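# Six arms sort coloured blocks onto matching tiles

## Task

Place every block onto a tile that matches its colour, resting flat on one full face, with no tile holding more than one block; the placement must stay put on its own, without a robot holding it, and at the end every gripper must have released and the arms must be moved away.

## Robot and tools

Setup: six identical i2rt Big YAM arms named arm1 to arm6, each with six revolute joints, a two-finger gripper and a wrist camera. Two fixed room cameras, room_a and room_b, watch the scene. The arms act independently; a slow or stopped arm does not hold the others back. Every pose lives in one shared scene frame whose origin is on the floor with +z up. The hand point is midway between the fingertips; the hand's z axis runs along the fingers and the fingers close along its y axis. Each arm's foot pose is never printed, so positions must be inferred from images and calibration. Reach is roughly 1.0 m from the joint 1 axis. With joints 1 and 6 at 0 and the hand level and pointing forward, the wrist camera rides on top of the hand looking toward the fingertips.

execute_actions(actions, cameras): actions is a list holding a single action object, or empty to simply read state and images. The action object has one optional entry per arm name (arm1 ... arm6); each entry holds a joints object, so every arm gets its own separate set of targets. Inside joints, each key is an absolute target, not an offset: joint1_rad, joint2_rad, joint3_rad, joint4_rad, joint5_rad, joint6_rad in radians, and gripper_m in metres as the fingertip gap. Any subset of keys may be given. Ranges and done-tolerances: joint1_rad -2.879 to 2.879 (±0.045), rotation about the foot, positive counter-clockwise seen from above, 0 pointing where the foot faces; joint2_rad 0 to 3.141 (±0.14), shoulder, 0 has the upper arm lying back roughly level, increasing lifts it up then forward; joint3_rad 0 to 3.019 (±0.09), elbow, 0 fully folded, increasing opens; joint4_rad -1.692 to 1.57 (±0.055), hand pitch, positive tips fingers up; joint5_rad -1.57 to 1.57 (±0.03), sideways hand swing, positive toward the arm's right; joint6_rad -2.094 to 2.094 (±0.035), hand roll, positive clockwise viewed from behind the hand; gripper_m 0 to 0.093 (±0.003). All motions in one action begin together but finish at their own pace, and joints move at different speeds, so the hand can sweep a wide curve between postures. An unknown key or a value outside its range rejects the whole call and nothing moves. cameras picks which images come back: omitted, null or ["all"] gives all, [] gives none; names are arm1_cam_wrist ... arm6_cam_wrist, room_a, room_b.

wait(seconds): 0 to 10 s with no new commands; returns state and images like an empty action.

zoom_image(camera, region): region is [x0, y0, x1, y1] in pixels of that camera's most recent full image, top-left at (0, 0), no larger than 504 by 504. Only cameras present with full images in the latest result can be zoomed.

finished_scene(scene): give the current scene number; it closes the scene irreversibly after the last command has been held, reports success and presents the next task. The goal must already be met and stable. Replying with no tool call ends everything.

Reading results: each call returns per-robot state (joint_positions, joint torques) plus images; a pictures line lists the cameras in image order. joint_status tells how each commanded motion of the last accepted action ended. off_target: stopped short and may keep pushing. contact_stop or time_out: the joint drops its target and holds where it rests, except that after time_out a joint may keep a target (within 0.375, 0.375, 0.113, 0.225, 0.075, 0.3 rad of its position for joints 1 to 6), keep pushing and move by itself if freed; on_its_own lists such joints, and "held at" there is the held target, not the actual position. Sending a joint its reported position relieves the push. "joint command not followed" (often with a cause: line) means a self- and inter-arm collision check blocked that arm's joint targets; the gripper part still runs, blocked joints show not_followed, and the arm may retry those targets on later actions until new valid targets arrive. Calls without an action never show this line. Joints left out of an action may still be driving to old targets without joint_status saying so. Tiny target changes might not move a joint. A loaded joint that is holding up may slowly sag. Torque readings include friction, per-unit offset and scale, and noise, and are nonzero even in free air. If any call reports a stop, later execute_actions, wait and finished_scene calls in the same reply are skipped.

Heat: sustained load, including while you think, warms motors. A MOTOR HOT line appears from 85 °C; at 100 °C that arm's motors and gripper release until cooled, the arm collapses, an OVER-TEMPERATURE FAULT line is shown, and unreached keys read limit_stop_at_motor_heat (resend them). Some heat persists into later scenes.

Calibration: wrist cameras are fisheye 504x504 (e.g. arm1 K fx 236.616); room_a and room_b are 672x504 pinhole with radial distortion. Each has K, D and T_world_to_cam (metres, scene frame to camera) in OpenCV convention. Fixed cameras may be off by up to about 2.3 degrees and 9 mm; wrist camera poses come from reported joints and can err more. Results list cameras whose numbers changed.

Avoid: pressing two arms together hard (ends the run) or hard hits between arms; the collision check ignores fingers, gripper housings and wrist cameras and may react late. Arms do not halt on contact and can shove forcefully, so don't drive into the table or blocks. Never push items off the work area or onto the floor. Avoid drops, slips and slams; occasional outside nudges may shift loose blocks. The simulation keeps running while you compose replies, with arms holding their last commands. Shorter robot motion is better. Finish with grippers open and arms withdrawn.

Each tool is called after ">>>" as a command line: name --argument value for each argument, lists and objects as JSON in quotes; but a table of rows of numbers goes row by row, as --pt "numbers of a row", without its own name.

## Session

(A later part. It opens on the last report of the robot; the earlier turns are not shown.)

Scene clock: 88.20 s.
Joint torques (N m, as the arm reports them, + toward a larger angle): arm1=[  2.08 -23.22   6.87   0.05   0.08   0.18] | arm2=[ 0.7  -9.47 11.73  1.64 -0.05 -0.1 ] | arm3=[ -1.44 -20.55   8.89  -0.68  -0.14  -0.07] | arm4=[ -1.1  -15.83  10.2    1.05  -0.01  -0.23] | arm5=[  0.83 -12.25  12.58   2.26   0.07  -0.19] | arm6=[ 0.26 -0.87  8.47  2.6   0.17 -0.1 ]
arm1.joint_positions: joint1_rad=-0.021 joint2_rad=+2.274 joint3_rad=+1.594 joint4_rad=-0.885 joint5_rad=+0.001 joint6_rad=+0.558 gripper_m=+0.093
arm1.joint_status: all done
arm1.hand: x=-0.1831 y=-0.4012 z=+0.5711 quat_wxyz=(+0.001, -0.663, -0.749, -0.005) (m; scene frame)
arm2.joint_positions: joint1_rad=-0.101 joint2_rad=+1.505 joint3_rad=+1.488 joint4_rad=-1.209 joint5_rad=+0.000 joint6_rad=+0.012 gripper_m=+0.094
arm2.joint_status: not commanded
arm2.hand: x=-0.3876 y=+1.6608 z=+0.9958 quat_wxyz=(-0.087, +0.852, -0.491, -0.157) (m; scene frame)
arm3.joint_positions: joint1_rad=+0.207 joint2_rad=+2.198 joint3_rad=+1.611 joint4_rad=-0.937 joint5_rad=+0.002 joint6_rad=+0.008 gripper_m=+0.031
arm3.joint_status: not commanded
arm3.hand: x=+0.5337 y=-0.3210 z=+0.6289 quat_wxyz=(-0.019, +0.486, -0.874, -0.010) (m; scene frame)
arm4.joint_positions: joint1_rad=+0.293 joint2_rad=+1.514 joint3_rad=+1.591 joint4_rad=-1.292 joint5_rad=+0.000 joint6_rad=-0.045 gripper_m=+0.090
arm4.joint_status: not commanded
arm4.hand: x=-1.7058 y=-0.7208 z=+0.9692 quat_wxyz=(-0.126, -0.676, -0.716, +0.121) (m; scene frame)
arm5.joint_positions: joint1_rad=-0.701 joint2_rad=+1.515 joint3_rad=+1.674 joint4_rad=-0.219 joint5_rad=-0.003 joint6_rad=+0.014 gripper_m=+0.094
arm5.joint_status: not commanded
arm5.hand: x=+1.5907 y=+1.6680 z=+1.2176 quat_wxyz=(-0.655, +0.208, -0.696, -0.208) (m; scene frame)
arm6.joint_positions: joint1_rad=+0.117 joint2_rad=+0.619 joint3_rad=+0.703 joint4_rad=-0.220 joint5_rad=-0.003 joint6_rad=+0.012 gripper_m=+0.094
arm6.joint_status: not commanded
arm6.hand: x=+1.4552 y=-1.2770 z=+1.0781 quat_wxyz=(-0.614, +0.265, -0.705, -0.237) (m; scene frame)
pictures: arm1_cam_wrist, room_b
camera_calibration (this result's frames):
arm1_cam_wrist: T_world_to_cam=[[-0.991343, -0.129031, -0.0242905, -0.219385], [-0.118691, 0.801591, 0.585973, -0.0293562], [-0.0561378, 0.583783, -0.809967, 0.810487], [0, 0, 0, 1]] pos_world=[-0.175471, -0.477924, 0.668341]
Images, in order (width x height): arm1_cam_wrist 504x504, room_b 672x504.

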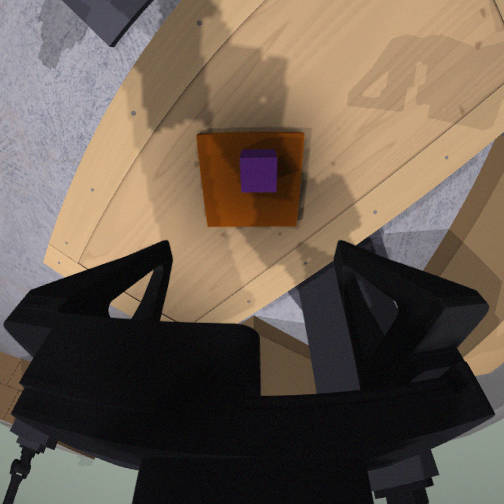

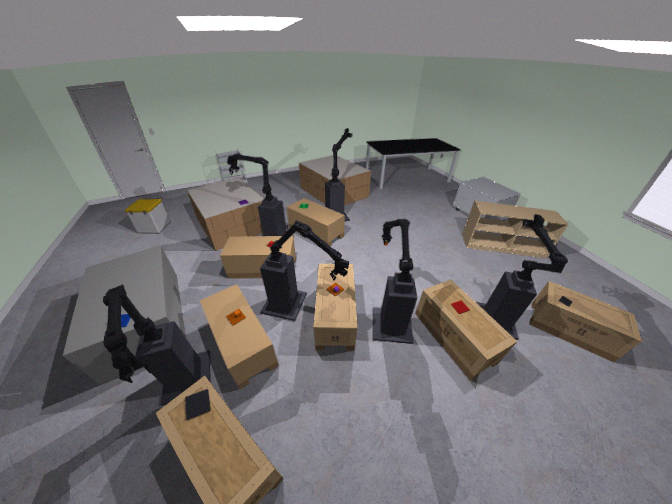

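>>> execute_actions --actions '[{"arm1":{"joints":{"joint1_rad":-0.035,"joint2_rad":2.51,"joint3_rad":1.63,"joint4_rad":-0.65}}}]' --cameras '["arm1_cam_wrist"]'

Scene clock: 90.80 s.
Joint torques (N m, as the arm reports them, + toward a larger angle): arm1=[  0.2  -27.95   6.59   1.22   0.06   0.19] | arm2=[ 0.54 -9.46 11.74  1.63 -0.03 -0.11] | arm3=[ -1.43 -20.54   8.87  -0.7   -0.14  -0.07] | arm4=[ -1.09 -15.85  10.16   1.08  -0.02  -0.24] | arm5=[  0.83 -12.43  12.57   2.27   0.07  -0.19] | arm6=[ 0.49 -1.08  8.42  2.57  0.17 -0.09]
arm1.joint_positions: joint1_rad=-0.021 joint2_rad=+2.524 joint3_rad=+1.609 joint4_rad=-0.666 joint5_rad=+0.001 joint6_rad=+0.559 gripper_m=+0.093
arm1.joint_status: all done
arm1.hand: x=-0.1935 y=-0.3860 z=+0.4278 quat_wxyz=(+0.010, -0.663, -0.749, -0.006) (m; scene frame)
arm2.joint_positions: joint1_rad=-0.101 joint2_rad=+1.505 joint3_rad=+1.488 joint4_rad=-1.209 joint5_rad=+0.000 joint6_rad=+0.012 gripper_m=+0.094
arm2.joint_status: not commanded
arm2.hand: x=-0.3876 y=+1.6608 z=+0.9958 quat_wxyz=(-0.087, +0.852, -0.491, -0.157) (m; scene frame)
arm3.joint_positions: joint1_rad=+0.207 joint2_rad=+2.198 joint3_rad=+1.611 joint4_rad=-0.937 joint5_rad=+0.002 joint6_rad=+0.008 gripper_m=+0.031
arm3.joint_status: not commanded
arm3.hand: x=+0.5337 y=-0.3210 z=+0.6289 quat_wxyz=(-0.019, +0.486, -0.874, -0.010) (m; scene frame)
arm4.joint_positions: joint1_rad=+0.293 joint2_rad=+1.514 joint3_rad=+1.591 joint4_rad=-1.292 joint5_rad=+0.000 joint6_rad=-0.045 gripper_m=+0.090
arm4.joint_status: not commanded
arm4.hand: x=-1.7058 y=-0.7208 z=+0.9692 quat_wxyz=(-0.126, -0.676, -0.716, +0.121) (m; scene frame)
arm5.joint_positions: joint1_rad=-0.701 joint2_rad=+1.515 joint3_rad=+1.674 joint4_rad=-0.219 joint5_rad=-0.003 joint6_rad=+0.014 gripper_m=+0.094
arm5.joint_status: not commanded
arm5.hand: x=+1.5907 y=+1.6680 z=+1.2176 quat_wxyz=(-0.655, +0.208, -0.696, -0.208) (m; scene frame)
arm6.joint_positions: joint1_rad=+0.117 joint2_rad=+0.619 joint3_rad=+0.703 joint4_rad=-0.220 joint5_rad=-0.003 joint6_rad=+0.012 gripper_m=+0.094
arm6.joint_status: not commanded
arm6.hand: x=+1.4552 y=-1.2770 z=+1.0781 quat_wxyz=(-0.614, +0.265, -0.705, -0.237) (m; scene frame)
pictures: arm1_cam_wrist
camera_calibration (this result's frames):
arm1_cam_wrist: T_world_to_cam=[[-0.991577, -0.128567, -0.0156935, -0.234716], [-0.112413, 0.794073, 0.597337, 0.034705], [-0.0643361, 0.59407, -0.801837, 0.683883], [0, 0, 0, 1]] pos_world=[-0.184839, -0.464009, 0.523948]
Images, in order (width x height): arm1_cam_wrist 504x504.

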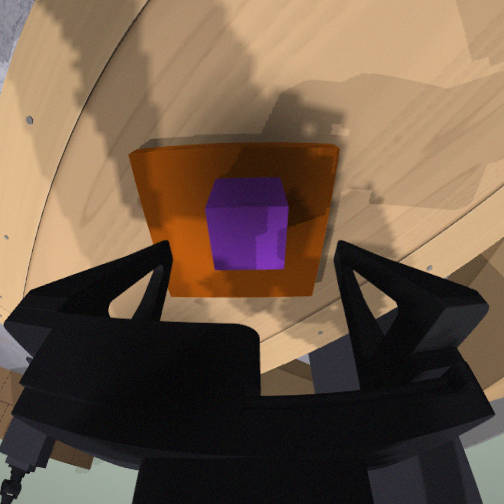

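>>> execute_actions --actions '[{"arm1":{"joints":{"joint2_rad":2.61,"joint3_rad":1.675,"joint4_rad":-0.595}}}]' --cameras '["arm1_cam_wrist"]'

Scene clock: 93.23 s.
Joint torques (N m, as the arm reports them, + toward a larger angle): arm1=[  0.32 -24.44   6.71   1.14   0.08   0.19] | arm2=[ 0.62 -9.64 11.78  1.6  -0.04 -0.1 ] | arm3=[ -1.38 -20.57   8.88  -0.69  -0.14  -0.08] | arm4=[ -1.13 -16.05  10.18   1.05  -0.01  -0.24] | arm5=[  0.88 -12.26  12.53   2.23   0.07  -0.18] | arm6=[ 0.3  -0.93  8.38  2.51  0.19 -0.1 ]
arm1.joint_positions: joint1_rad=-0.021 joint2_rad=+2.589 joint3_rad=+1.650 joint4_rad=-0.608 joint5_rad=+0.001 joint6_rad=+0.559 gripper_m=+0.093
arm1.joint_status: all done
arm1.hand: x=-0.1865 y=-0.3941 z=+0.3990 quat_wxyz=(-0.007, -0.663, -0.749, -0.004) (m; scene frame)
arm2.joint_positions: joint1_rad=-0.101 joint2_rad=+1.505 joint3_rad=+1.488 joint4_rad=-1.209 joint5_rad=+0.000 joint6_rad=+0.012 gripper_m=+0.094
arm2.joint_status: not commanded
arm2.hand: x=-0.3876 y=+1.6608 z=+0.9958 quat_wxyz=(-0.087, +0.852, -0.491, -0.157) (m; scene frame)
arm3.joint_positions: joint1_rad=+0.207 joint2_rad=+2.198 joint3_rad=+1.611 joint4_rad=-0.937 joint5_rad=+0.002 joint6_rad=+0.008 gripper_m=+0.031
arm3.joint_status: not commanded
arm3.hand: x=+0.5337 y=-0.3210 z=+0.6289 quat_wxyz=(-0.019, +0.486, -0.874, -0.010) (m; scene frame)
arm4.joint_positions: joint1_rad=+0.293 joint2_rad=+1.514 joint3_rad=+1.591 joint4_rad=-1.292 joint5_rad=+0.000 joint6_rad=-0.045 gripper_m=+0.090
arm4.joint_status: not commanded
arm4.hand: x=-1.7058 y=-0.7208 z=+0.9692 quat_wxyz=(-0.126, -0.676, -0.716, +0.121) (m; scene frame)
arm5.joint_positions: joint1_rad=-0.701 joint2_rad=+1.515 joint3_rad=+1.674 joint4_rad=-0.219 joint5_rad=-0.003 joint6_rad=+0.014 gripper_m=+0.094
arm5.joint_status: not commanded
arm5.hand: x=+1.5907 y=+1.6680 z=+1.2176 quat_wxyz=(-0.655, +0.208, -0.696, -0.208) (m; scene frame)
arm6.joint_positions: joint1_rad=+0.117 joint2_rad=+0.619 joint3_rad=+0.703 joint4_rad=-0.220 joint5_rad=-0.003 joint6_rad=+0.012 gripper_m=+0.094
arm6.joint_status: not commanded
arm6.hand: x=+1.4552 y=-1.2770 z=+1.0781 quat_wxyz=(-0.614, +0.265, -0.705, -0.237) (m; scene frame)
pictures: arm1_cam_wrist
camera_calibration (this result's frames):
arm1_cam_wrist: T_world_to_cam=[[-0.991097, -0.128866, -0.0334757, -0.222238], [-0.124639, 0.809565, 0.573646, 0.0723962], [-0.0468229, 0.572711, -0.818419, 0.667574], [0, 0, 0, 1]] pos_world=[-0.179978, -0.469575, 0.497386]
Images, in order (width x height): arm1_cam_wrist 504x504.

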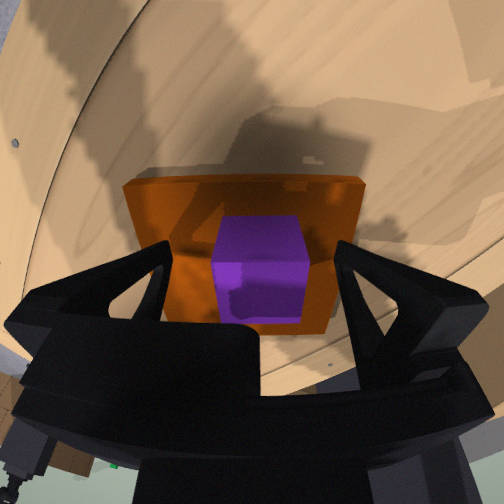

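>>> execute_actions --actions '[{"arm1":{"joints":{"joint2_rad":2.58,"joint4_rad":-0.64,"gripper_m":0}}}]' --cameras '[]'

>>> execute_actions --actions '[{"arm1":{"joints":{"joint2_rad":2.3,"joint4_rad":-0.9}}}]' --cameras '["arm1_cam_wrist"]'

>>> execute_actions --actions '[{"arm1":{"joints":{"joint1_rad":2.41,"joint6_rad":0.78}},"arm3":{"joints":{"joint6_rad":0.57,"joint1_rad":-0.1}}}]' --cameras '[]'

>>> execute_actions --actions '[{"arm1":{"joints":{"joint2_rad":2.69,"joint3_rad":2.06,"joint4_rad":-0.92}},"arm3":{"joints":{"joint1_rad":1.445,"joint2_rad":2.4,"joint4_rad":-0.76}}}]' --cameras '["arm1_cam_wrist","arm3_cam_wrist"]'

Scene clock: 100.27 s.
Joint torques (N m, as the arm reports them, + toward a larger angle): arm1=[  0.26 -28.16   6.65   0.16   0.05   0.17] | arm2=[ 0.73 -9.54 11.77  1.6  -0.03 -0.11] | arm3=[ -1.49 -20.63   8.88  -0.68  -0.15  -0.08] | arm4=[ -1.1  -15.84  10.17   1.06  -0.02  -0.23] | arm5=[  0.81 -12.26  12.58   2.29   0.07  -0.18] | arm6=[ 0.59 -0.93  8.48  2.64  0.2  -0.1 ]
arm1.joint_positions: joint1_rad=-0.021 joint2_rad=+2.589 joint3_rad=+1.650 joint4_rad=-0.623 joint5_rad=+0.001 joint6_rad=+0.559 gripper_m=+0.037
arm1.joint_status: gripper_m off_target (ended at +0.037, target +0.000); the others done
arm1.hand: x=-0.1888 y=-0.3913 z=+0.3990 quat_wxyz=(+0.000, -0.663, -0.749, -0.005) (m; scene frame)
arm2.joint_positions: joint1_rad=-0.101 joint2_rad=+1.505 joint3_rad=+1.488 joint4_rad=-1.209 joint5_rad=+0.000 joint6_rad=+0.012 gripper_m=+0.094
arm2.joint_status: not commanded
arm2.hand: x=-0.3876 y=+1.6608 z=+0.9958 quat_wxyz=(-0.087, +0.852, -0.491, -0.157) (m; scene frame)
arm3.joint_positions: joint1_rad=+0.207 joint2_rad=+2.198 joint3_rad=+1.611 joint4_rad=-0.937 joint5_rad=+0.002 joint6_rad=+0.008 gripper_m=+0.031
arm3.joint_status: not commanded
arm3.hand: x=+0.5337 y=-0.3210 z=+0.6289 quat_wxyz=(-0.019, +0.486, -0.874, -0.010) (m; scene frame)
arm4.joint_positions: joint1_rad=+0.293 joint2_rad=+1.514 joint3_rad=+1.591 joint4_rad=-1.292 joint5_rad=+0.000 joint6_rad=-0.045 gripper_m=+0.090
arm4.joint_status: not commanded
arm4.hand: x=-1.7058 y=-0.7208 z=+0.9692 quat_wxyz=(-0.126, -0.676, -0.716, +0.121) (m; scene frame)
arm5.joint_positions: joint1_rad=-0.701 joint2_rad=+1.515 joint3_rad=+1.674 joint4_rad=-0.219 joint5_rad=-0.003 joint6_rad=+0.014 gripper_m=+0.094
arm5.joint_status: not commanded
arm5.hand: x=+1.5907 y=+1.6680 z=+1.2176 quat_wxyz=(-0.655, +0.208, -0.696, -0.208) (m; scene frame)
arm6.joint_positions: joint1_rad=+0.117 joint2_rad=+0.619 joint3_rad=+0.703 joint4_rad=-0.220 joint5_rad=-0.003 joint6_rad=+0.012 gripper_m=+0.094
arm6.joint_status: not commanded
arm6.hand: x=+1.4552 y=-1.2770 z=+1.0781 quat_wxyz=(-0.614, +0.265, -0.705, -0.237) (m; scene frame)
pictures: none
No camera images: the call's "cameras" was empty. Leave "cameras" out to get every camera's image.

Scene clock: 101.63 s.
Joint torques (N m, as the arm reports them, + toward a larger angle): arm1=[  0.23 -24.54   7.79   0.18   0.08   0.18] | arm2=[ 0.71 -9.64 11.8   1.59 -0.03 -0.1 ] | arm3=[ -1.37 -20.57   8.87  -0.69  -0.15  -0.07] | arm4=[ -1.19 -15.84  10.14   1.08  -0.02  -0.24] | arm5=[  0.76 -12.33  12.57   2.23   0.07  -0.18] | arm6=[ 0.22 -0.42  8.38  2.6   0.19 -0.09]
arm1.joint_positions: joint1_rad=-0.021 joint2_rad=+2.280 joint3_rad=+1.662 joint4_rad=-0.885 joint5_rad=+0.001 joint6_rad=+0.559 gripper_m=+0.037
arm1.joint_status: all done
arm1.hand: x=-0.1637 y=-0.4255 z=+0.5882 quat_wxyz=(-0.029, -0.663, -0.748, +0.000) (m; scene frame)
arm2.joint_positions: joint1_rad=-0.101 joint2_rad=+1.505 joint3_rad=+1.488 joint4_rad=-1.209 joint5_rad=+0.000 joint6_rad=+0.012 gripper_m=+0.094
arm2.joint_status: not commanded
arm2.hand: x=-0.3876 y=+1.6608 z=+0.9958 quat_wxyz=(-0.087, +0.852, -0.491, -0.157) (m; scene frame)
arm3.joint_positions: joint1_rad=+0.207 joint2_rad=+2.198 joint3_rad=+1.611 joint4_rad=-0.937 joint5_rad=+0.002 joint6_rad=+0.008 gripper_m=+0.031
arm3.joint_status: not commanded
arm3.hand: x=+0.5337 y=-0.3210 z=+0.6289 quat_wxyz=(-0.019, +0.486, -0.874, -0.010) (m; scene frame)
arm4.joint_positions: joint1_rad=+0.293 joint2_rad=+1.514 joint3_rad=+1.591 joint4_rad=-1.292 joint5_rad=+0.000 joint6_rad=-0.045 gripper_m=+0.090
arm4.joint_status: not commanded
arm4.hand: x=-1.7058 y=-0.7208 z=+0.9692 quat_wxyz=(-0.126, -0.676, -0.716, +0.121) (m; scene frame)
arm5.joint_positions: joint1_rad=-0.701 joint2_rad=+1.515 joint3_rad=+1.674 joint4_rad=-0.219 joint5_rad=-0.003 joint6_rad=+0.014 gripper_m=+0.094
arm5.joint_status: not commanded
arm5.hand: x=+1.5907 y=+1.6680 z=+1.2176 quat_wxyz=(-0.655, +0.208, -0.696, -0.208) (m; scene frame)
arm6.joint_positions: joint1_rad=+0.117 joint2_rad=+0.619 joint3_rad=+0.703 joint4_rad=-0.220 joint5_rad=-0.003 joint6_rad=+0.012 gripper_m=+0.094
arm6.joint_status: not commanded
arm6.hand: x=+1.4552 y=-1.2770 z=+1.0781 quat_wxyz=(-0.614, +0.265, -0.705, -0.237) (m; scene frame)
pictures: arm1_cam_wrist
camera_calibration (this result's frames):
arm1_cam_wrist: T_world_to_cam=[[-0.989964, -0.12957, -0.0564242, -0.183932], [-0.139358, 0.828693, 0.542077, 0.0163846], [-0.0234785, 0.5445, -0.838432, 0.844978], [0, 0, 0, 1]] pos_world=[-0.159963, -0.497501, 0.689197]
Images, in order (width x height): arm1_cam_wrist 504x504.

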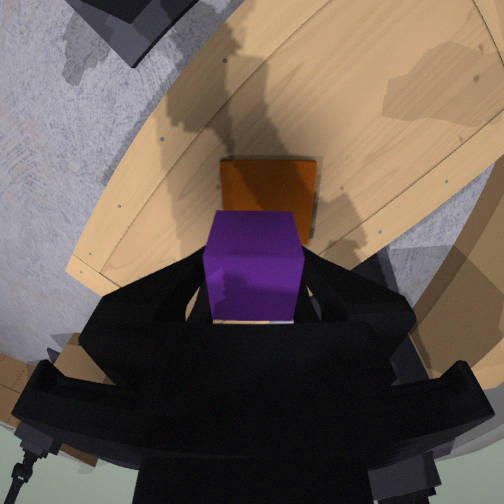

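Scene clock: 104.13 s.
Joint torques (N m, as the arm reports them, + toward a larger angle): arm1=[  0.38 -24.7    7.88   0.19   0.22   0.18] | arm2=[ 0.64 -9.68 11.75  1.63 -0.03 -0.1 ] | arm3=[ -1.35 -20.52   8.84  -0.68  -0.08   0.13] | arm4=[ -1.18 -15.78  10.16   1.03  -0.02  -0.23] | arm5=[  0.74 -12.13  12.56   2.25   0.07  -0.19] | arm6=[ 0.45 -0.89  8.45  2.5   0.16 -0.12]
arm1.joint_positions: joint1_rad=+2.418 joint2_rad=+2.280 joint3_rad=+1.662 joint4_rad=-0.885 joint5_rad=-0.002 joint6_rad=+0.768 gripper_m=+0.037
arm1.joint_status: all done
arm1.hand: x=-0.5566 y=+0.7260 z=+0.6045 quat_wxyz=(-0.016, +0.380, -0.924, -0.038) (m; scene frame)
arm2.joint_positions: joint1_rad=-0.101 joint2_rad=+1.505 joint3_rad=+1.488 joint4_rad=-1.209 joint5_rad=+0.000 joint6_rad=+0.012 gripper_m=+0.094
arm2.joint_status: not commanded
arm2.hand: x=-0.3876 y=+1.6608 z=+0.9958 quat_wxyz=(-0.087, +0.852, -0.491, -0.157) (m; scene frame)
arm3.joint_positions: joint1_rad=-0.094 joint2_rad=+2.198 joint3_rad=+1.611 joint4_rad=-0.937 joint5_rad=+0.002 joint6_rad=+0.560 gripper_m=+0.031
arm3.joint_status: all done
arm3.hand: x=+0.6780 y=-0.4424 z=+0.6289 quat_wxyz=(-0.018, +0.081, -0.996, -0.012) (m; scene frame)
arm4.joint_positions: joint1_rad=+0.293 joint2_rad=+1.514 joint3_rad=+1.591 joint4_rad=-1.292 joint5_rad=+0.000 joint6_rad=-0.045 gripper_m=+0.090
arm4.joint_status: not commanded
arm4.hand: x=-1.7058 y=-0.7208 z=+0.9692 quat_wxyz=(-0.126, -0.676, -0.716, +0.121) (m; scene frame)
arm5.joint_positions: joint1_rad=-0.701 joint2_rad=+1.515 joint3_rad=+1.674 joint4_rad=-0.219 joint5_rad=-0.003 joint6_rad=+0.014 gripper_m=+0.094
arm5.joint_status: not commanded
arm5.hand: x=+1.5907 y=+1.6680 z=+1.2176 quat_wxyz=(-0.655, +0.208, -0.696, -0.208) (m; scene frame)
arm6.joint_positions: joint1_rad=+0.117 joint2_rad=+0.619 joint3_rad=+0.703 joint4_rad=-0.220 joint5_rad=-0.003 joint6_rad=+0.012 gripper_m=+0.094
arm6.joint_status: not commanded
arm6.hand: x=+1.4552 y=-1.2770 z=+1.0781 quat_wxyz=(-0.614, +0.265, -0.705, -0.237) (m; scene frame)
pictures: none
No camera images: the call's "cameras" was empty. Leave "cameras" out to get every camera's image.

Scene clock: 106.03 s.
Joint torques (N m, as the arm reports them, + toward a larger angle): arm1=[  0.33 -30.32   9.66   0.17   0.23   0.19] | arm2=[ 0.7  -9.45 11.77  1.64 -0.05 -0.1 ] | arm3=[ -1.54 -21.77   6.72  -0.16   0.03   0.1 ] | arm4=[ -1.12 -15.83  10.23   1.07  -0.02  -0.23] | arm5=[  0.89 -12.14  12.6    2.25   0.07  -0.18] | arm6=[ 0.47 -0.99  8.45  2.62  0.17 -0.11]
arm1.joint_positions: joint1_rad=+2.418 joint2_rad=+2.702 joint3_rad=+2.015 joint4_rad=-0.908 joint5_rad=-0.002 joint6_rad=+0.769 gripper_m=+0.037
arm1.joint_status: all done
arm1.hand: x=-0.5556 y=+0.7633 z=+0.4405 quat_wxyz=(+0.002, +0.380, -0.925, +0.004) (m; scene frame)
arm2.joint_positions: joint1_rad=-0.101 joint2_rad=+1.505 joint3_rad=+1.488 joint4_rad=-1.209 joint5_rad=+0.000 joint6_rad=+0.012 gripper_m=+0.094
arm2.joint_status: not commanded
arm2.hand: x=-0.3876 y=+1.6608 z=+0.9958 quat_wxyz=(-0.087, +0.852, -0.491, -0.157) (m; scene frame)
arm3.joint_positions: joint1_rad=+1.454 joint2_rad=+2.410 joint3_rad=+1.620 joint4_rad=-0.761 joint5_rad=-0.001 joint6_rad=+0.562 gripper_m=+0.031
arm3.joint_status: all done
arm3.hand: x=-0.1953 y=-0.3809 z=+0.5065 quat_wxyz=(+0.001, +0.754, -0.657, -0.010) (m; scene frame)
arm4.joint_positions: joint1_rad=+0.293 joint2_rad=+1.514 joint3_rad=+1.591 joint4_rad=-1.292 joint5_rad=+0.000 joint6_rad=-0.045 gripper_m=+0.090
arm4.joint_status: not commanded
arm4.hand: x=-1.7058 y=-0.7208 z=+0.9692 quat_wxyz=(-0.126, -0.676, -0.716, +0.121) (m; scene frame)
arm5.joint_positions: joint1_rad=-0.701 joint2_rad=+1.515 joint3_rad=+1.674 joint4_rad=-0.219 joint5_rad=-0.003 joint6_rad=+0.014 gripper_m=+0.094
arm5.joint_status: not commanded
arm5.hand: x=+1.5907 y=+1.6680 z=+1.2176 quat_wxyz=(-0.655, +0.208, -0.696, -0.208) (m; scene frame)
arm6.joint_positions: joint1_rad=+0.117 joint2_rad=+0.619 joint3_rad=+0.703 joint4_rad=-0.220 joint5_rad=-0.003 joint6_rad=+0.012 gripper_m=+0.094
arm6.joint_status: not commanded
arm6.hand: x=+1.4552 y=-1.2770 z=+1.0781 quat_wxyz=(-0.614, +0.265, -0.705, -0.237) (m; scene frame)
pictures: arm1_cam_wrist, arm3_cam_wrist
camera_calibration (this result's frames):
arm1_cam_wrist: T_world_to_cam=[[0.708654, -0.705441, -0.0127381, 0.937892], [-0.566834, -0.579981, 0.585082, -0.124491], [-0.420129, -0.407401, -0.810874, 0.55874], [0, 0, 0, 1]] pos_world=[-0.500465, 0.817056, 0.537852]
arm3_cam_wrist: T_world_to_cam=[[0.987278, 0.15717, -0.0240753, 0.264303], [0.14237, -0.806382, 0.574003, -0.567231], [0.0708022, -0.570128, -0.818499, 0.333492], [0, 0, 0, 1]] pos_world=[-0.203796, -0.308812, 0.604918]
Images, in order (width x height): arm1_cam_wrist 504x504, arm3_cam_wrist 504x504.

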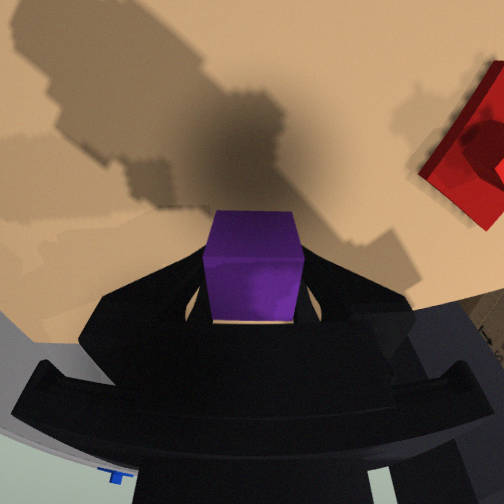

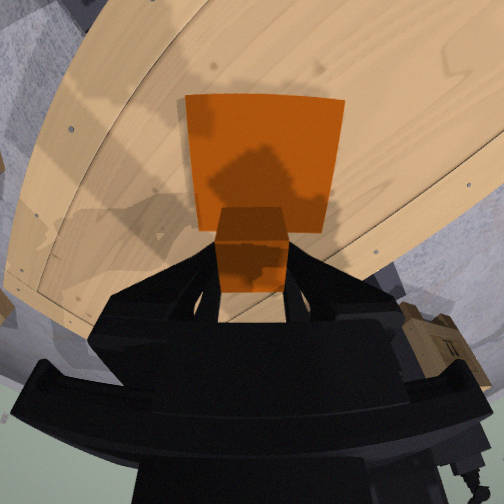

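>>> execute_actions --actions '[{"arm1":{"joints":{"joint2_rad":2.785,"joint4_rad":-0.8}},"arm3":{"joints":{"joint1_rad":1.425,"joint2_rad":2.55,"joint3_rad":1.69,"joint4_rad":-0.66}}}]' --cameras '["arm1_cam_wrist","arm3_cam_wrist"]'

Scene clock: 108.97 s.
Joint torques (N m, as the arm reports them, + toward a larger angle): arm1=[  0.5  -27.54   8.87   1.21   0.23   0.19] | arm2=[ 0.53 -9.53 11.73  1.64 -0.04 -0.1 ] | arm3=[ -1.06 -22.95   7.43   0.25   0.03   0.1 ] | arm4=[ -0.99 -15.91  10.16   1.08  -0.01  -0.23] | arm5=[  0.8  -12.16  12.59   2.29   0.07  -0.19] | arm6=[ 0.47 -0.97  8.36  2.62  0.17 -0.1 ]
arm1.joint_positions: joint1_rad=+2.418 joint2_rad=+2.773 joint3_rad=+2.022 joint4_rad=-0.816 joint5_rad=-0.002 joint6_rad=+0.769 gripper_m=+0.037
arm1.joint_status: all done
arm1.hand: x=-0.5556 y=+0.7610 z=+0.3956 quat_wxyz=(-0.003, +0.380, -0.925, -0.009) (m; scene frame)
arm2.joint_positions: joint1_rad=-0.101 joint2_rad=+1.505 joint3_rad=+1.488 joint4_rad=-1.209 joint5_rad=+0.000 joint6_rad=+0.012 gripper_m=+0.094
arm2.joint_status: not commanded
arm2.hand: x=-0.3876 y=+1.6608 z=+0.9958 quat_wxyz=(-0.087, +0.852, -0.491, -0.157) (m; scene frame)
arm3.joint_positions: joint1_rad=+1.430 joint2_rad=+2.564 joint3_rad=+1.673 joint4_rad=-0.671 joint5_rad=-0.001 joint6_rad=+0.562 gripper_m=+0.031
arm3.joint_status: all done
arm3.hand: x=-0.1809 y=-0.3753 z=+0.4278 quat_wxyz=(+0.002, +0.746, -0.666, -0.004) (m; scene frame)
arm4.joint_positions: joint1_rad=+0.293 joint2_rad=+1.514 joint3_rad=+1.591 joint4_rad=-1.292 joint5_rad=+0.000 joint6_rad=-0.045 gripper_m=+0.090
arm4.joint_status: not commanded
arm4.hand: x=-1.7058 y=-0.7208 z=+0.9692 quat_wxyz=(-0.126, -0.676, -0.716, +0.121) (m; scene frame)
arm5.joint_positions: joint1_rad=-0.701 joint2_rad=+1.515 joint3_rad=+1.674 joint4_rad=-0.219 joint5_rad=-0.003 joint6_rad=+0.014 gripper_m=+0.094
arm5.joint_status: not commanded
arm5.hand: x=+1.5907 y=+1.6680 z=+1.2176 quat_wxyz=(-0.655, +0.208, -0.696, -0.208) (m; scene frame)
arm6.joint_positions: joint1_rad=+0.117 joint2_rad=+0.619 joint3_rad=+0.703 joint4_rad=-0.220 joint5_rad=-0.003 joint6_rad=+0.012 gripper_m=+0.094
arm6.joint_status: not commanded
arm6.hand: x=+1.4552 y=-1.2770 z=+1.0781 quat_wxyz=(-0.614, +0.265, -0.705, -0.237) (m; scene frame)
pictures: arm1_cam_wrist, arm3_cam_wrist
camera_calibration (this result's frames):
arm1_cam_wrist: T_world_to_cam=[[0.708692, -0.704783, -0.0322026, 0.942905], [-0.56717, -0.596274, 0.568133, -0.0806554], [-0.419612, -0.384367, -0.822306, 0.508683], [0, 0, 0, 1]] pos_world=[-0.500525, 0.811972, 0.49448]
arm3_cam_wrist: T_world_to_cam=[[0.990925, 0.133243, -0.0177266, 0.236303], [0.118535, -0.804021, 0.582666, -0.526795], [0.0633835, -0.579479, -0.812519, 0.263834], [0, 0, 0, 1]] pos_world=[-0.188438, -0.302154, 0.525504]
Images, in order (width x height): arm1_cam_wrist 504x504, arm3_cam_wrist 504x504.

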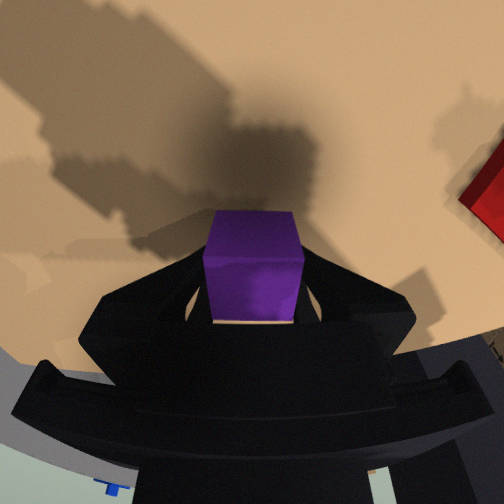

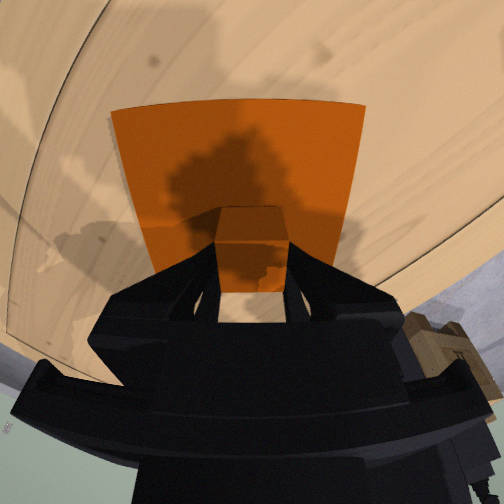

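Arm3 needs about 2 cm more reach.

>>> execute_actions --actions '[{"arm1":{"joints":{"joint2_rad":2.825}},"arm3":{"joints":{"joint2_rad":2.64,"joint3_rad":1.77,"joint4_rad":-0.66}}}]' --cameras '["arm3_cam_wrist"]'

Scene clock: 114.60 s.
Joint torques (N m, as the arm reports them, + toward a larger angle): arm1=[  0.43 -25.89   8.73   1.18   0.2    0.18] | arm2=[ 0.63 -9.65 11.74  1.6  -0.04 -0.1 ] | arm3=[ -1.08 -18.91   9.14   0.4    0.02   0.1 ] | arm4=[ -1.21 -16.04  10.16   1.05  -0.02  -0.22] | arm5=[  0.85 -12.17  12.56   2.23   0.07  -0.18] | arm6=[ 0.38 -0.57  8.51  2.61  0.2  -0.08]
arm1.joint_positions: joint1_rad=+2.418 joint2_rad=+2.787 joint3_rad=+2.024 joint4_rad=-0.814 joint5_rad=-0.002 joint6_rad=+0.769 gripper_m=+0.037
arm1.joint_status: all done
arm1.hand: x=-0.5557 y=+0.7563 z=+0.3867 quat_wxyz=(-0.001, +0.380, -0.925, -0.004) (m; scene frame)
arm2.joint_positions: joint1_rad=-0.101 joint2_rad=+1.505 joint3_rad=+1.488 joint4_rad=-1.209 joint5_rad=+0.000 joint6_rad=+0.012 gripper_m=+0.094
arm2.joint_status: not commanded
arm2.hand: x=-0.3876 y=+1.6608 z=+0.9958 quat_wxyz=(-0.087, +0.852, -0.491, -0.157) (m; scene frame)
arm3.joint_positions: joint1_rad=+1.430 joint2_rad=+2.596 joint3_rad=+1.739 joint4_rad=-0.673 joint5_rad=+0.000 joint6_rad=+0.562 gripper_m=+0.031
arm3.joint_status: all done
arm3.hand: x=-0.1953 y=-0.3572 z=+0.4255 quat_wxyz=(-0.001, +0.746, -0.666, -0.020) (m; scene frame)
arm4.joint_positions: joint1_rad=+0.293 joint2_rad=+1.514 joint3_rad=+1.591 joint4_rad=-1.292 joint5_rad=+0.000 joint6_rad=-0.045 gripper_m=+0.090
arm4.joint_status: not commanded
arm4.hand: x=-1.7058 y=-0.7208 z=+0.9692 quat_wxyz=(-0.126, -0.676, -0.716, +0.121) (m; scene frame)
arm5.joint_positions: joint1_rad=-0.701 joint2_rad=+1.515 joint3_rad=+1.674 joint4_rad=-0.219 joint5_rad=-0.003 joint6_rad=+0.014 gripper_m=+0.094
arm5.joint_status: not commanded
arm5.hand: x=+1.5907 y=+1.6680 z=+1.2176 quat_wxyz=(-0.655, +0.208, -0.696, -0.208) (m; scene frame)
arm6.joint_positions: joint1_rad=+0.117 joint2_rad=+0.619 joint3_rad=+0.703 joint4_rad=-0.220 joint5_rad=-0.003 joint6_rad=+0.012 gripper_m=+0.094
arm6.joint_status: not commanded
arm6.hand: x=+1.4552 y=-1.2770 z=+1.0781 quat_wxyz=(-0.614, +0.265, -0.705, -0.237) (m; scene frame)
pictures: arm3_cam_wrist
camera_calibration (this result's frames):
arm3_cam_wrist: T_world_to_cam=[[0.990513, 0.133045, -0.0343994, 0.255039], [0.12945, -0.819345, 0.558495, -0.502232], [0.0461199, -0.557649, -0.828795, 0.284756], [0, 0, 0, 1]] pos_world=[-0.200739, -0.286639, 0.525272]
Images, in order (width x height): arm3_cam_wrist 504x504.

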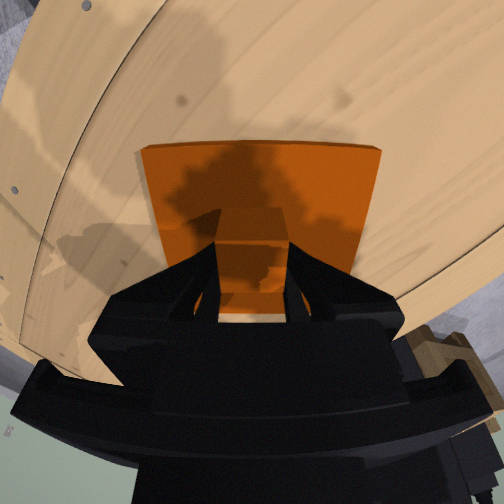

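>>> execute_actions --actions '[{"arm1":{"joints":{"joint2_rad":2.77,"gripper_m":0.093}},"arm3":{"joints":{"joint2_rad":2.58,"gripper_m":0.093}},"arm2":{"joints":{"joint1_rad":0.5}}}]' --cameras '[]'

>>> execute_actions --actions '[{"arm1":{"joints":{"joint2_rad":1.6,"joint3_rad":1.3,"joint4_rad":-1.3}},"arm3":{"joints":{"joint2_rad":1.5,"joint3_rad":1.4,"joint4_rad":-1.3}}}]' --cameras '[]'

>>> execute_actions --actions '[{"arm1":{"joints":{"joint1_rad":0.9,"joint2_rad":1.2}},"arm3":{"joints":{"joint1_rad":0}},"arm2":{"joints":{"joint1_rad":1.725,"joint2_rad":2.0,"joint3_rad":1.68,"joint4_rad":-1.1}}}]' --cameras '[]'

>>> execute_actions --actions '[{"arm2":{"joints":{"joint2_rad":2.46,"joint4_rad":-0.755}}}]' --cameras '["arm2_cam_wrist","room_a","room_b"]'

Scene clock: 123.00 s.
Joint torques (N m, as the arm reports them, + toward a larger angle): arm1=[  0.47 -30.98   8.68   1.14   0.22   0.17] | arm2=[ 0.22 -9.62 11.77  1.63  0.   -0.1 ] | arm3=[ -1.11 -23.45   9.01   0.4    0.02   0.1 ] | arm4=[ -1.18 -16.08  10.16   1.02  -0.01  -0.23] | arm5=[  0.82 -12.16  12.56   2.26   0.08  -0.19] | arm6=[ 0.3  -0.77  8.38  2.58  0.19 -0.09]
arm1.joint_positions: joint1_rad=+2.418 joint2_rad=+2.787 joint3_rad=+2.024 joint4_rad=-0.814 joint5_rad=-0.002 joint6_rad=+0.769 gripper_m=+0.093
arm1.joint_status: all done
arm1.hand: x=-0.5557 y=+0.7563 z=+0.3867 quat_wxyz=(-0.001, +0.380, -0.925, -0.004) (m; scene frame)
arm2.joint_positions: joint1_rad=+0.506 joint2_rad=+1.505 joint3_rad=+1.488 joint4_rad=-1.209 joint5_rad=-0.001 joint6_rad=+0.012 gripper_m=+0.094
arm2.joint_status: all done
arm2.hand: x=-0.5990 y=+1.4247 z=+0.9946 quat_wxyz=(-0.040, +0.961, -0.213, -0.174) (m; scene frame)
arm3.joint_positions: joint1_rad=+1.430 joint2_rad=+2.596 joint3_rad=+1.741 joint4_rad=-0.673 joint5_rad=+0.000 joint6_rad=+0.562 gripper_m=+0.093
arm3.joint_status: all done
arm3.hand: x=-0.1957 y=-0.3567 z=+0.4258 quat_wxyz=(-0.001, +0.746, -0.666, -0.021) (m; scene frame)
arm4.joint_positions: joint1_rad=+0.293 joint2_rad=+1.514 joint3_rad=+1.591 joint4_rad=-1.292 joint5_rad=+0.000 joint6_rad=-0.045 gripper_m=+0.090
arm4.joint_status: not commanded
arm4.hand: x=-1.7058 y=-0.7208 z=+0.9692 quat_wxyz=(-0.126, -0.676, -0.716, +0.121) (m; scene frame)
arm5.joint_positions: joint1_rad=-0.701 joint2_rad=+1.515 joint3_rad=+1.674 joint4_rad=-0.219 joint5_rad=-0.003 joint6_rad=+0.014 gripper_m=+0.094
arm5.joint_status: not commanded
arm5.hand: x=+1.5907 y=+1.6680 z=+1.2176 quat_wxyz=(-0.655, +0.208, -0.696, -0.208) (m; scene frame)
arm6.joint_positions: joint1_rad=+0.117 joint2_rad=+0.619 joint3_rad=+0.703 joint4_rad=-0.220 joint5_rad=-0.003 joint6_rad=+0.012 gripper_m=+0.094
arm6.joint_status: not commanded
arm6.hand: x=+1.4552 y=-1.2770 z=+1.0781 quat_wxyz=(-0.614, +0.265, -0.705, -0.237) (m; scene frame)
pictures: none
No camera images: the call's "cameras" was empty. Leave "cameras" out to get every camera's image.

Scene clock: 124.73 s.
Joint torques (N m, as the arm reports them, + toward a larger angle): arm1=[  0.48 -15.44   7.47   0.19   0.21   0.17] | arm2=[ 0.1  -9.44 11.76  1.62  0.   -0.1 ] | arm3=[ -1.19 -12.2   10.69  -0.42   0.02   0.09] | arm4=[ -1.16 -15.75  10.12   1.02  -0.01  -0.23] | arm5=[  0.81 -12.18  12.6    2.22   0.07  -0.18] | arm6=[ 0.48 -0.83  8.35  2.6   0.2  -0.09]
arm1.joint_positions: joint1_rad=+2.418 joint2_rad=+1.592 joint3_rad=+1.310 joint4_rad=-1.286 joint5_rad=-0.002 joint6_rad=+0.769 gripper_m=+0.093
arm1.joint_status: all done
arm1.hand: x=-0.5609 y=+0.5397 z=+0.8504 quat_wxyz=(-0.003, +0.380, -0.925, -0.008) (m; scene frame)
arm2.joint_positions: joint1_rad=+0.506 joint2_rad=+1.505 joint3_rad=+1.488 joint4_rad=-1.209 joint5_rad=-0.001 joint6_rad=+0.012 gripper_m=+0.094
arm2.joint_status: not commanded
arm2.hand: x=-0.5990 y=+1.4247 z=+0.9946 quat_wxyz=(-0.040, +0.961, -0.213, -0.174) (m; scene frame)
arm3.joint_positions: joint1_rad=+1.430 joint2_rad=+1.489 joint3_rad=+1.392 joint4_rad=-1.287 joint5_rad=+0.000 joint6_rad=+0.562 gripper_m=+0.093
arm3.joint_status: all done
arm3.hand: x=-0.0961 y=-0.4781 z=+0.9256 quat_wxyz=(-0.013, +0.743, -0.663, -0.092) (m; scene frame)
arm4.joint_positions: joint1_rad=+0.293 joint2_rad=+1.514 joint3_rad=+1.591 joint4_rad=-1.292 joint5_rad=+0.000 joint6_rad=-0.045 gripper_m=+0.090
arm4.joint_status: not commanded
arm4.hand: x=-1.7058 y=-0.7208 z=+0.9692 quat_wxyz=(-0.126, -0.676, -0.716, +0.121) (m; scene frame)
arm5.joint_positions: joint1_rad=-0.701 joint2_rad=+1.515 joint3_rad=+1.674 joint4_rad=-0.219 joint5_rad=-0.003 joint6_rad=+0.014 gripper_m=+0.094
arm5.joint_status: not commanded
arm5.hand: x=+1.5907 y=+1.6680 z=+1.2176 quat_wxyz=(-0.655, +0.208, -0.696, -0.208) (m; scene frame)
arm6.joint_positions: joint1_rad=+0.117 joint2_rad=+0.619 joint3_rad=+0.703 joint4_rad=-0.220 joint5_rad=-0.003 joint6_rad=+0.012 gripper_m=+0.094
arm6.joint_status: not commanded
arm6.hand: x=+1.4552 y=-1.2770 z=+1.0781 quat_wxyz=(-0.614, +0.265, -0.705, -0.237) (m; scene frame)
pictures: none
No camera images: the call's "cameras" was empty. Leave "cameras" out to get every camera's image.

Scene clock: 126.50 s.
Joint torques (N m, as the arm reports them, + toward a larger angle): arm1=[ 0.78 -9.67  8.84  0.79  0.1   0.15] | arm2=[  0.07 -15.81  11.13   0.91   0.07  -0.09] | arm3=[ -1.14 -13.28  10.68  -0.48  -0.01   0.09] | arm4=[ -1.27 -15.84  10.17   1.05  -0.02  -0.24] | arm5=[  0.87 -12.13  12.59   2.3    0.07  -0.18] | arm6=[ 0.39 -0.77  8.43  2.68  0.18 -0.11]
arm1.joint_positions: joint1_rad=+0.905 joint2_rad=+1.198 joint3_rad=+1.299 joint4_rad=-1.286 joint5_rad=+0.000 joint6_rad=+0.769 gripper_m=+0.093
arm1.joint_status: all done
arm1.hand: x=-0.1520 y=+0.0866 z=+1.0075 quat_wxyz=(-0.174, -0.353, -0.915, -0.082) (m; scene frame)
arm2.joint_positions: joint1_rad=+1.738 joint2_rad=+2.004 joint3_rad=+1.665 joint4_rad=-1.102 joint5_rad=-0.003 joint6_rad=+0.011 gripper_m=+0.094
arm2.joint_status: all done
arm2.hand: x=-0.5576 y=+0.7504 z=+0.7851 quat_wxyz=(+0.020, +0.920, +0.387, -0.060) (m; scene frame)
arm3.joint_positions: joint1_rad=-0.003 joint2_rad=+1.501 joint3_rad=+1.392 joint4_rad=-1.287 joint5_rad=+0.000 joint6_rad=+0.562 gripper_m=+0.093
arm3.joint_status: all done
arm3.hand: x=+0.5408 y=-0.5040 z=+0.9186 quat_wxyz=(-0.066, +0.124, -0.989, -0.054) (m; scene frame)
arm4.joint_positions: joint1_rad=+0.293 joint2_rad=+1.514 joint3_rad=+1.591 joint4_rad=-1.292 joint5_rad=+0.000 joint6_rad=-0.045 gripper_m=+0.090
arm4.joint_status: not commanded
arm4.hand: x=-1.7058 y=-0.7208 z=+0.9692 quat_wxyz=(-0.126, -0.676, -0.716, +0.121) (m; scene frame)
arm5.joint_positions: joint1_rad=-0.701 joint2_rad=+1.515 joint3_rad=+1.674 joint4_rad=-0.219 joint5_rad=-0.003 joint6_rad=+0.014 gripper_m=+0.094
arm5.joint_status: not commanded
arm5.hand: x=+1.5907 y=+1.6680 z=+1.2176 quat_wxyz=(-0.655, +0.208, -0.696, -0.208) (m; scene frame)
arm6.joint_positions: joint1_rad=+0.117 joint2_rad=+0.619 joint3_rad=+0.703 joint4_rad=-0.220 joint5_rad=-0.003 joint6_rad=+0.012 gripper_m=+0.094
arm6.joint_status: not commanded
arm6.hand: x=+1.4552 y=-1.2770 z=+1.0781 quat_wxyz=(-0.614, +0.265, -0.705, -0.237) (m; scene frame)
pictures: none
No camera images: the call's "cameras" was empty. Leave "cameras" out to get every camera's image.

Scene clock: 128.00 s.
Joint torques (N m, as the arm reports them, + toward a larger angle): arm1=[  0.79 -10.16   8.91   0.81   0.12   0.14] | arm2=[ -0.54 -16.9    8.86   1.17   0.09  -0.08] | arm3=[ -0.5  -13.28  10.69  -0.47   0.01   0.09] | arm4=[ -1.11 -15.9   10.17   1.07  -0.01  -0.23] | arm5=[  0.91 -12.2   12.56   2.23   0.07  -0.18] | arm6=[ 0.49 -0.83  8.43  2.57  0.19 -0.1 ]
arm1.joint_positions: joint1_rad=+0.905 joint2_rad=+1.198 joint3_rad=+1.299 joint4_rad=-1.286 joint5_rad=+0.000 joint6_rad=+0.769 gripper_m=+0.093
arm1.joint_status: not commanded
arm1.hand: x=-0.1520 y=+0.0866 z=+1.0075 quat_wxyz=(-0.174, -0.353, -0.915, -0.082) (m; scene frame)
arm2.joint_positions: joint1_rad=+1.738 joint2_rad=+2.465 joint3_rad=+1.661 joint4_rad=-0.768 joint5_rad=-0.003 joint6_rad=+0.011 gripper_m=+0.094
arm2.joint_status: all done
arm2.hand: x=-0.5532 y=+0.7611 z=+0.5046 quat_wxyz=(-0.006, +0.922, +0.387, +0.000) (m; scene frame)
arm3.joint_positions: joint1_rad=-0.003 joint2_rad=+1.501 joint3_rad=+1.392 joint4_rad=-1.287 joint5_rad=+0.000 joint6_rad=+0.562 gripper_m=+0.093
arm3.joint_status: not commanded
arm3.hand: x=+0.5408 y=-0.5040 z=+0.9186 quat_wxyz=(-0.066, +0.124, -0.989, -0.054) (m; scene frame)
arm4.joint_positions: joint1_rad=+0.293 joint2_rad=+1.514 joint3_rad=+1.591 joint4_rad=-1.292 joint5_rad=+0.000 joint6_rad=-0.045 gripper_m=+0.090
arm4.joint_status: not commanded
arm4.hand: x=-1.7058 y=-0.7208 z=+0.9692 quat_wxyz=(-0.126, -0.676, -0.716, +0.121) (m; scene frame)
arm5.joint_positions: joint1_rad=-0.701 joint2_rad=+1.515 joint3_rad=+1.674 joint4_rad=-0.219 joint5_rad=-0.003 joint6_rad=+0.014 gripper_m=+0.094
arm5.joint_status: not commanded
arm5.hand: x=+1.5907 y=+1.6680 z=+1.2176 quat_wxyz=(-0.655, +0.208, -0.696, -0.208) (m; scene frame)
arm6.joint_positions: joint1_rad=+0.117 joint2_rad=+0.619 joint3_rad=+0.703 joint4_rad=-0.220 joint5_rad=-0.003 joint6_rad=+0.012 gripper_m=+0.094
arm6.joint_status: not commanded
arm6.hand: x=+1.4552 y=-1.2770 z=+1.0781 quat_wxyz=(-0.614, +0.265, -0.705, -0.237) (m; scene frame)
pictures: arm2_cam_wrist, room_a, room_b
camera_calibration (this result's frames):
arm2_cam_wrist: T_world_to_cam=[[-0.710321, 0.703747, 0.0135456, -0.93683], [0.577123, 0.571282, 0.58358, -0.402976], [0.402955, 0.422347, -0.811943, 0.440331], [0, 0, 0, 1]] pos_world=[-0.610317, 0.703532, 0.605382]
Images, in order (width x height): arm2_cam_wrist 504x504, room_a 672x504, room_b 672x504.

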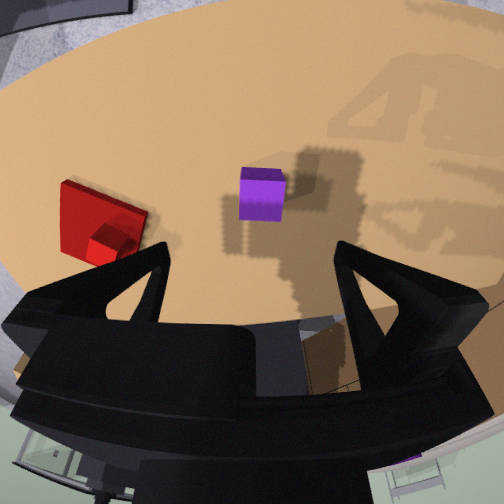

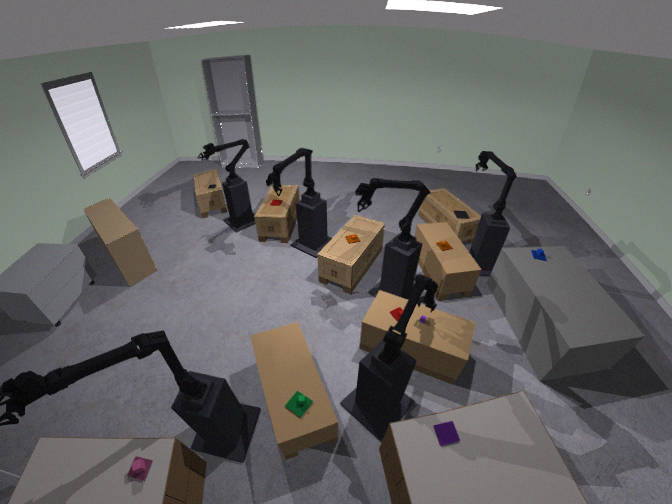

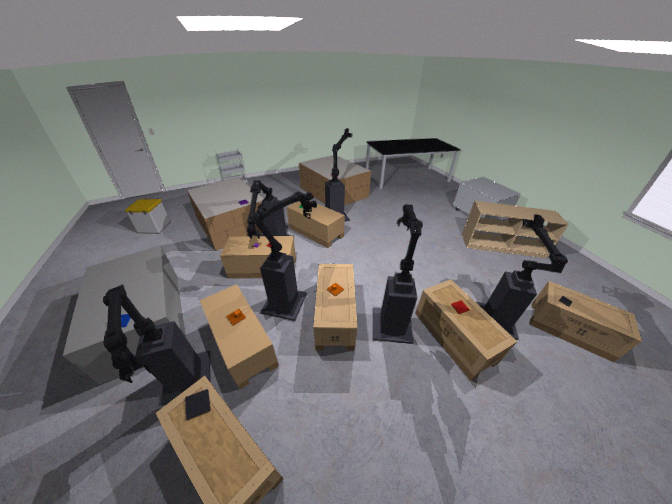

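>>> execute_actions --actions '[{"arm2":{"joints":{"joint1_rad":1.715,"joint2_rad":2.655,"joint3_rad":1.765,"joint4_rad":-0.65,"joint6_rad":0.06}}}]' --cameras '["arm2_cam_wrist"]'

Scene clock: 130.57 s.
Joint torques (N m, as the arm reports them, + toward a larger angle): arm1=[  1.02 -10.17   8.92   0.74   0.13   0.15] | arm2=[ -0.98 -18.52   7.66   1.01   0.09   0.2 ] | arm3=[ -0.44 -13.26  10.71  -0.46   0.     0.1 ] | arm4=[ -0.91 -16.    10.16   1.05  -0.01  -0.23] | arm5=[  0.99 -12.19  12.56   2.23   0.07  -0.18] | arm6=[ 0.14 -0.92  8.45  2.53  0.2  -0.1 ]
arm1.joint_positions: joint1_rad=+0.905 joint2_rad=+1.198 joint3_rad=+1.299 joint4_rad=-1.286 joint5_rad=+0.000 joint6_rad=+0.769 gripper_m=+0.093
arm1.joint_status: not commanded
arm1.hand: x=-0.1520 y=+0.0866 z=+1.0075 quat_wxyz=(-0.174, -0.353, -0.915, -0.082) (m; scene frame)
arm2.joint_positions: joint1_rad=+1.729 joint2_rad=+2.665 joint3_rad=+1.752 joint4_rad=-0.658 joint5_rad=-0.003 joint6_rad=+0.046 gripper_m=+0.094
arm2.joint_status: all done
arm2.hand: x=-0.5569 y=+0.7673 z=+0.4066 quat_wxyz=(-0.006, +0.930, +0.367, -0.001) (m; scene frame)
arm3.joint_positions: joint1_rad=-0.003 joint2_rad=+1.501 joint3_rad=+1.392 joint4_rad=-1.287 joint5_rad=+0.000 joint6_rad=+0.562 gripper_m=+0.093
arm3.joint_status: not commanded
arm3.hand: x=+0.5408 y=-0.5040 z=+0.9186 quat_wxyz=(-0.066, +0.124, -0.989, -0.054) (m; scene frame)
arm4.joint_positions: joint1_rad=+0.293 joint2_rad=+1.514 joint3_rad=+1.591 joint4_rad=-1.292 joint5_rad=+0.000 joint6_rad=-0.045 gripper_m=+0.090
arm4.joint_status: not commanded
arm4.hand: x=-1.7058 y=-0.7208 z=+0.9692 quat_wxyz=(-0.126, -0.676, -0.716, +0.121) (m; scene frame)
arm5.joint_positions: joint1_rad=-0.701 joint2_rad=+1.515 joint3_rad=+1.674 joint4_rad=-0.219 joint5_rad=-0.003 joint6_rad=+0.014 gripper_m=+0.094
arm5.joint_status: not commanded
arm5.hand: x=+1.5907 y=+1.6680 z=+1.2176 quat_wxyz=(-0.655, +0.208, -0.696, -0.208) (m; scene frame)
arm6.joint_positions: joint1_rad=+0.117 joint2_rad=+0.619 joint3_rad=+0.703 joint4_rad=-0.220 joint5_rad=-0.003 joint6_rad=+0.012 gripper_m=+0.094
arm6.joint_status: not commanded
arm6.hand: x=+1.4552 y=-1.2770 z=+1.0781 quat_wxyz=(-0.614, +0.265, -0.705, -0.237) (m; scene frame)
pictures: arm2_cam_wrist
camera_calibration (this result's frames):
arm2_cam_wrist: T_world_to_cam=[[-0.679332, 0.733704, 0.0136365, -0.948228], [0.601954, 0.546525, 0.582205, -0.313757], [0.419714, 0.403719, -0.812928, 0.383731], [0, 0, 0, 1]] pos_world=[-0.616351, 0.712275, 0.507547]
Images, in order (width x height): arm2_cam_wrist 504x504.

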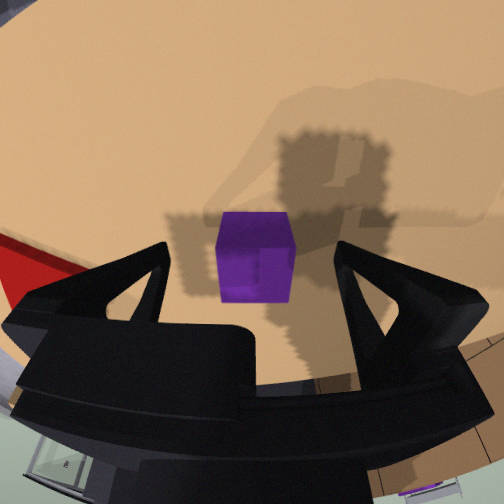

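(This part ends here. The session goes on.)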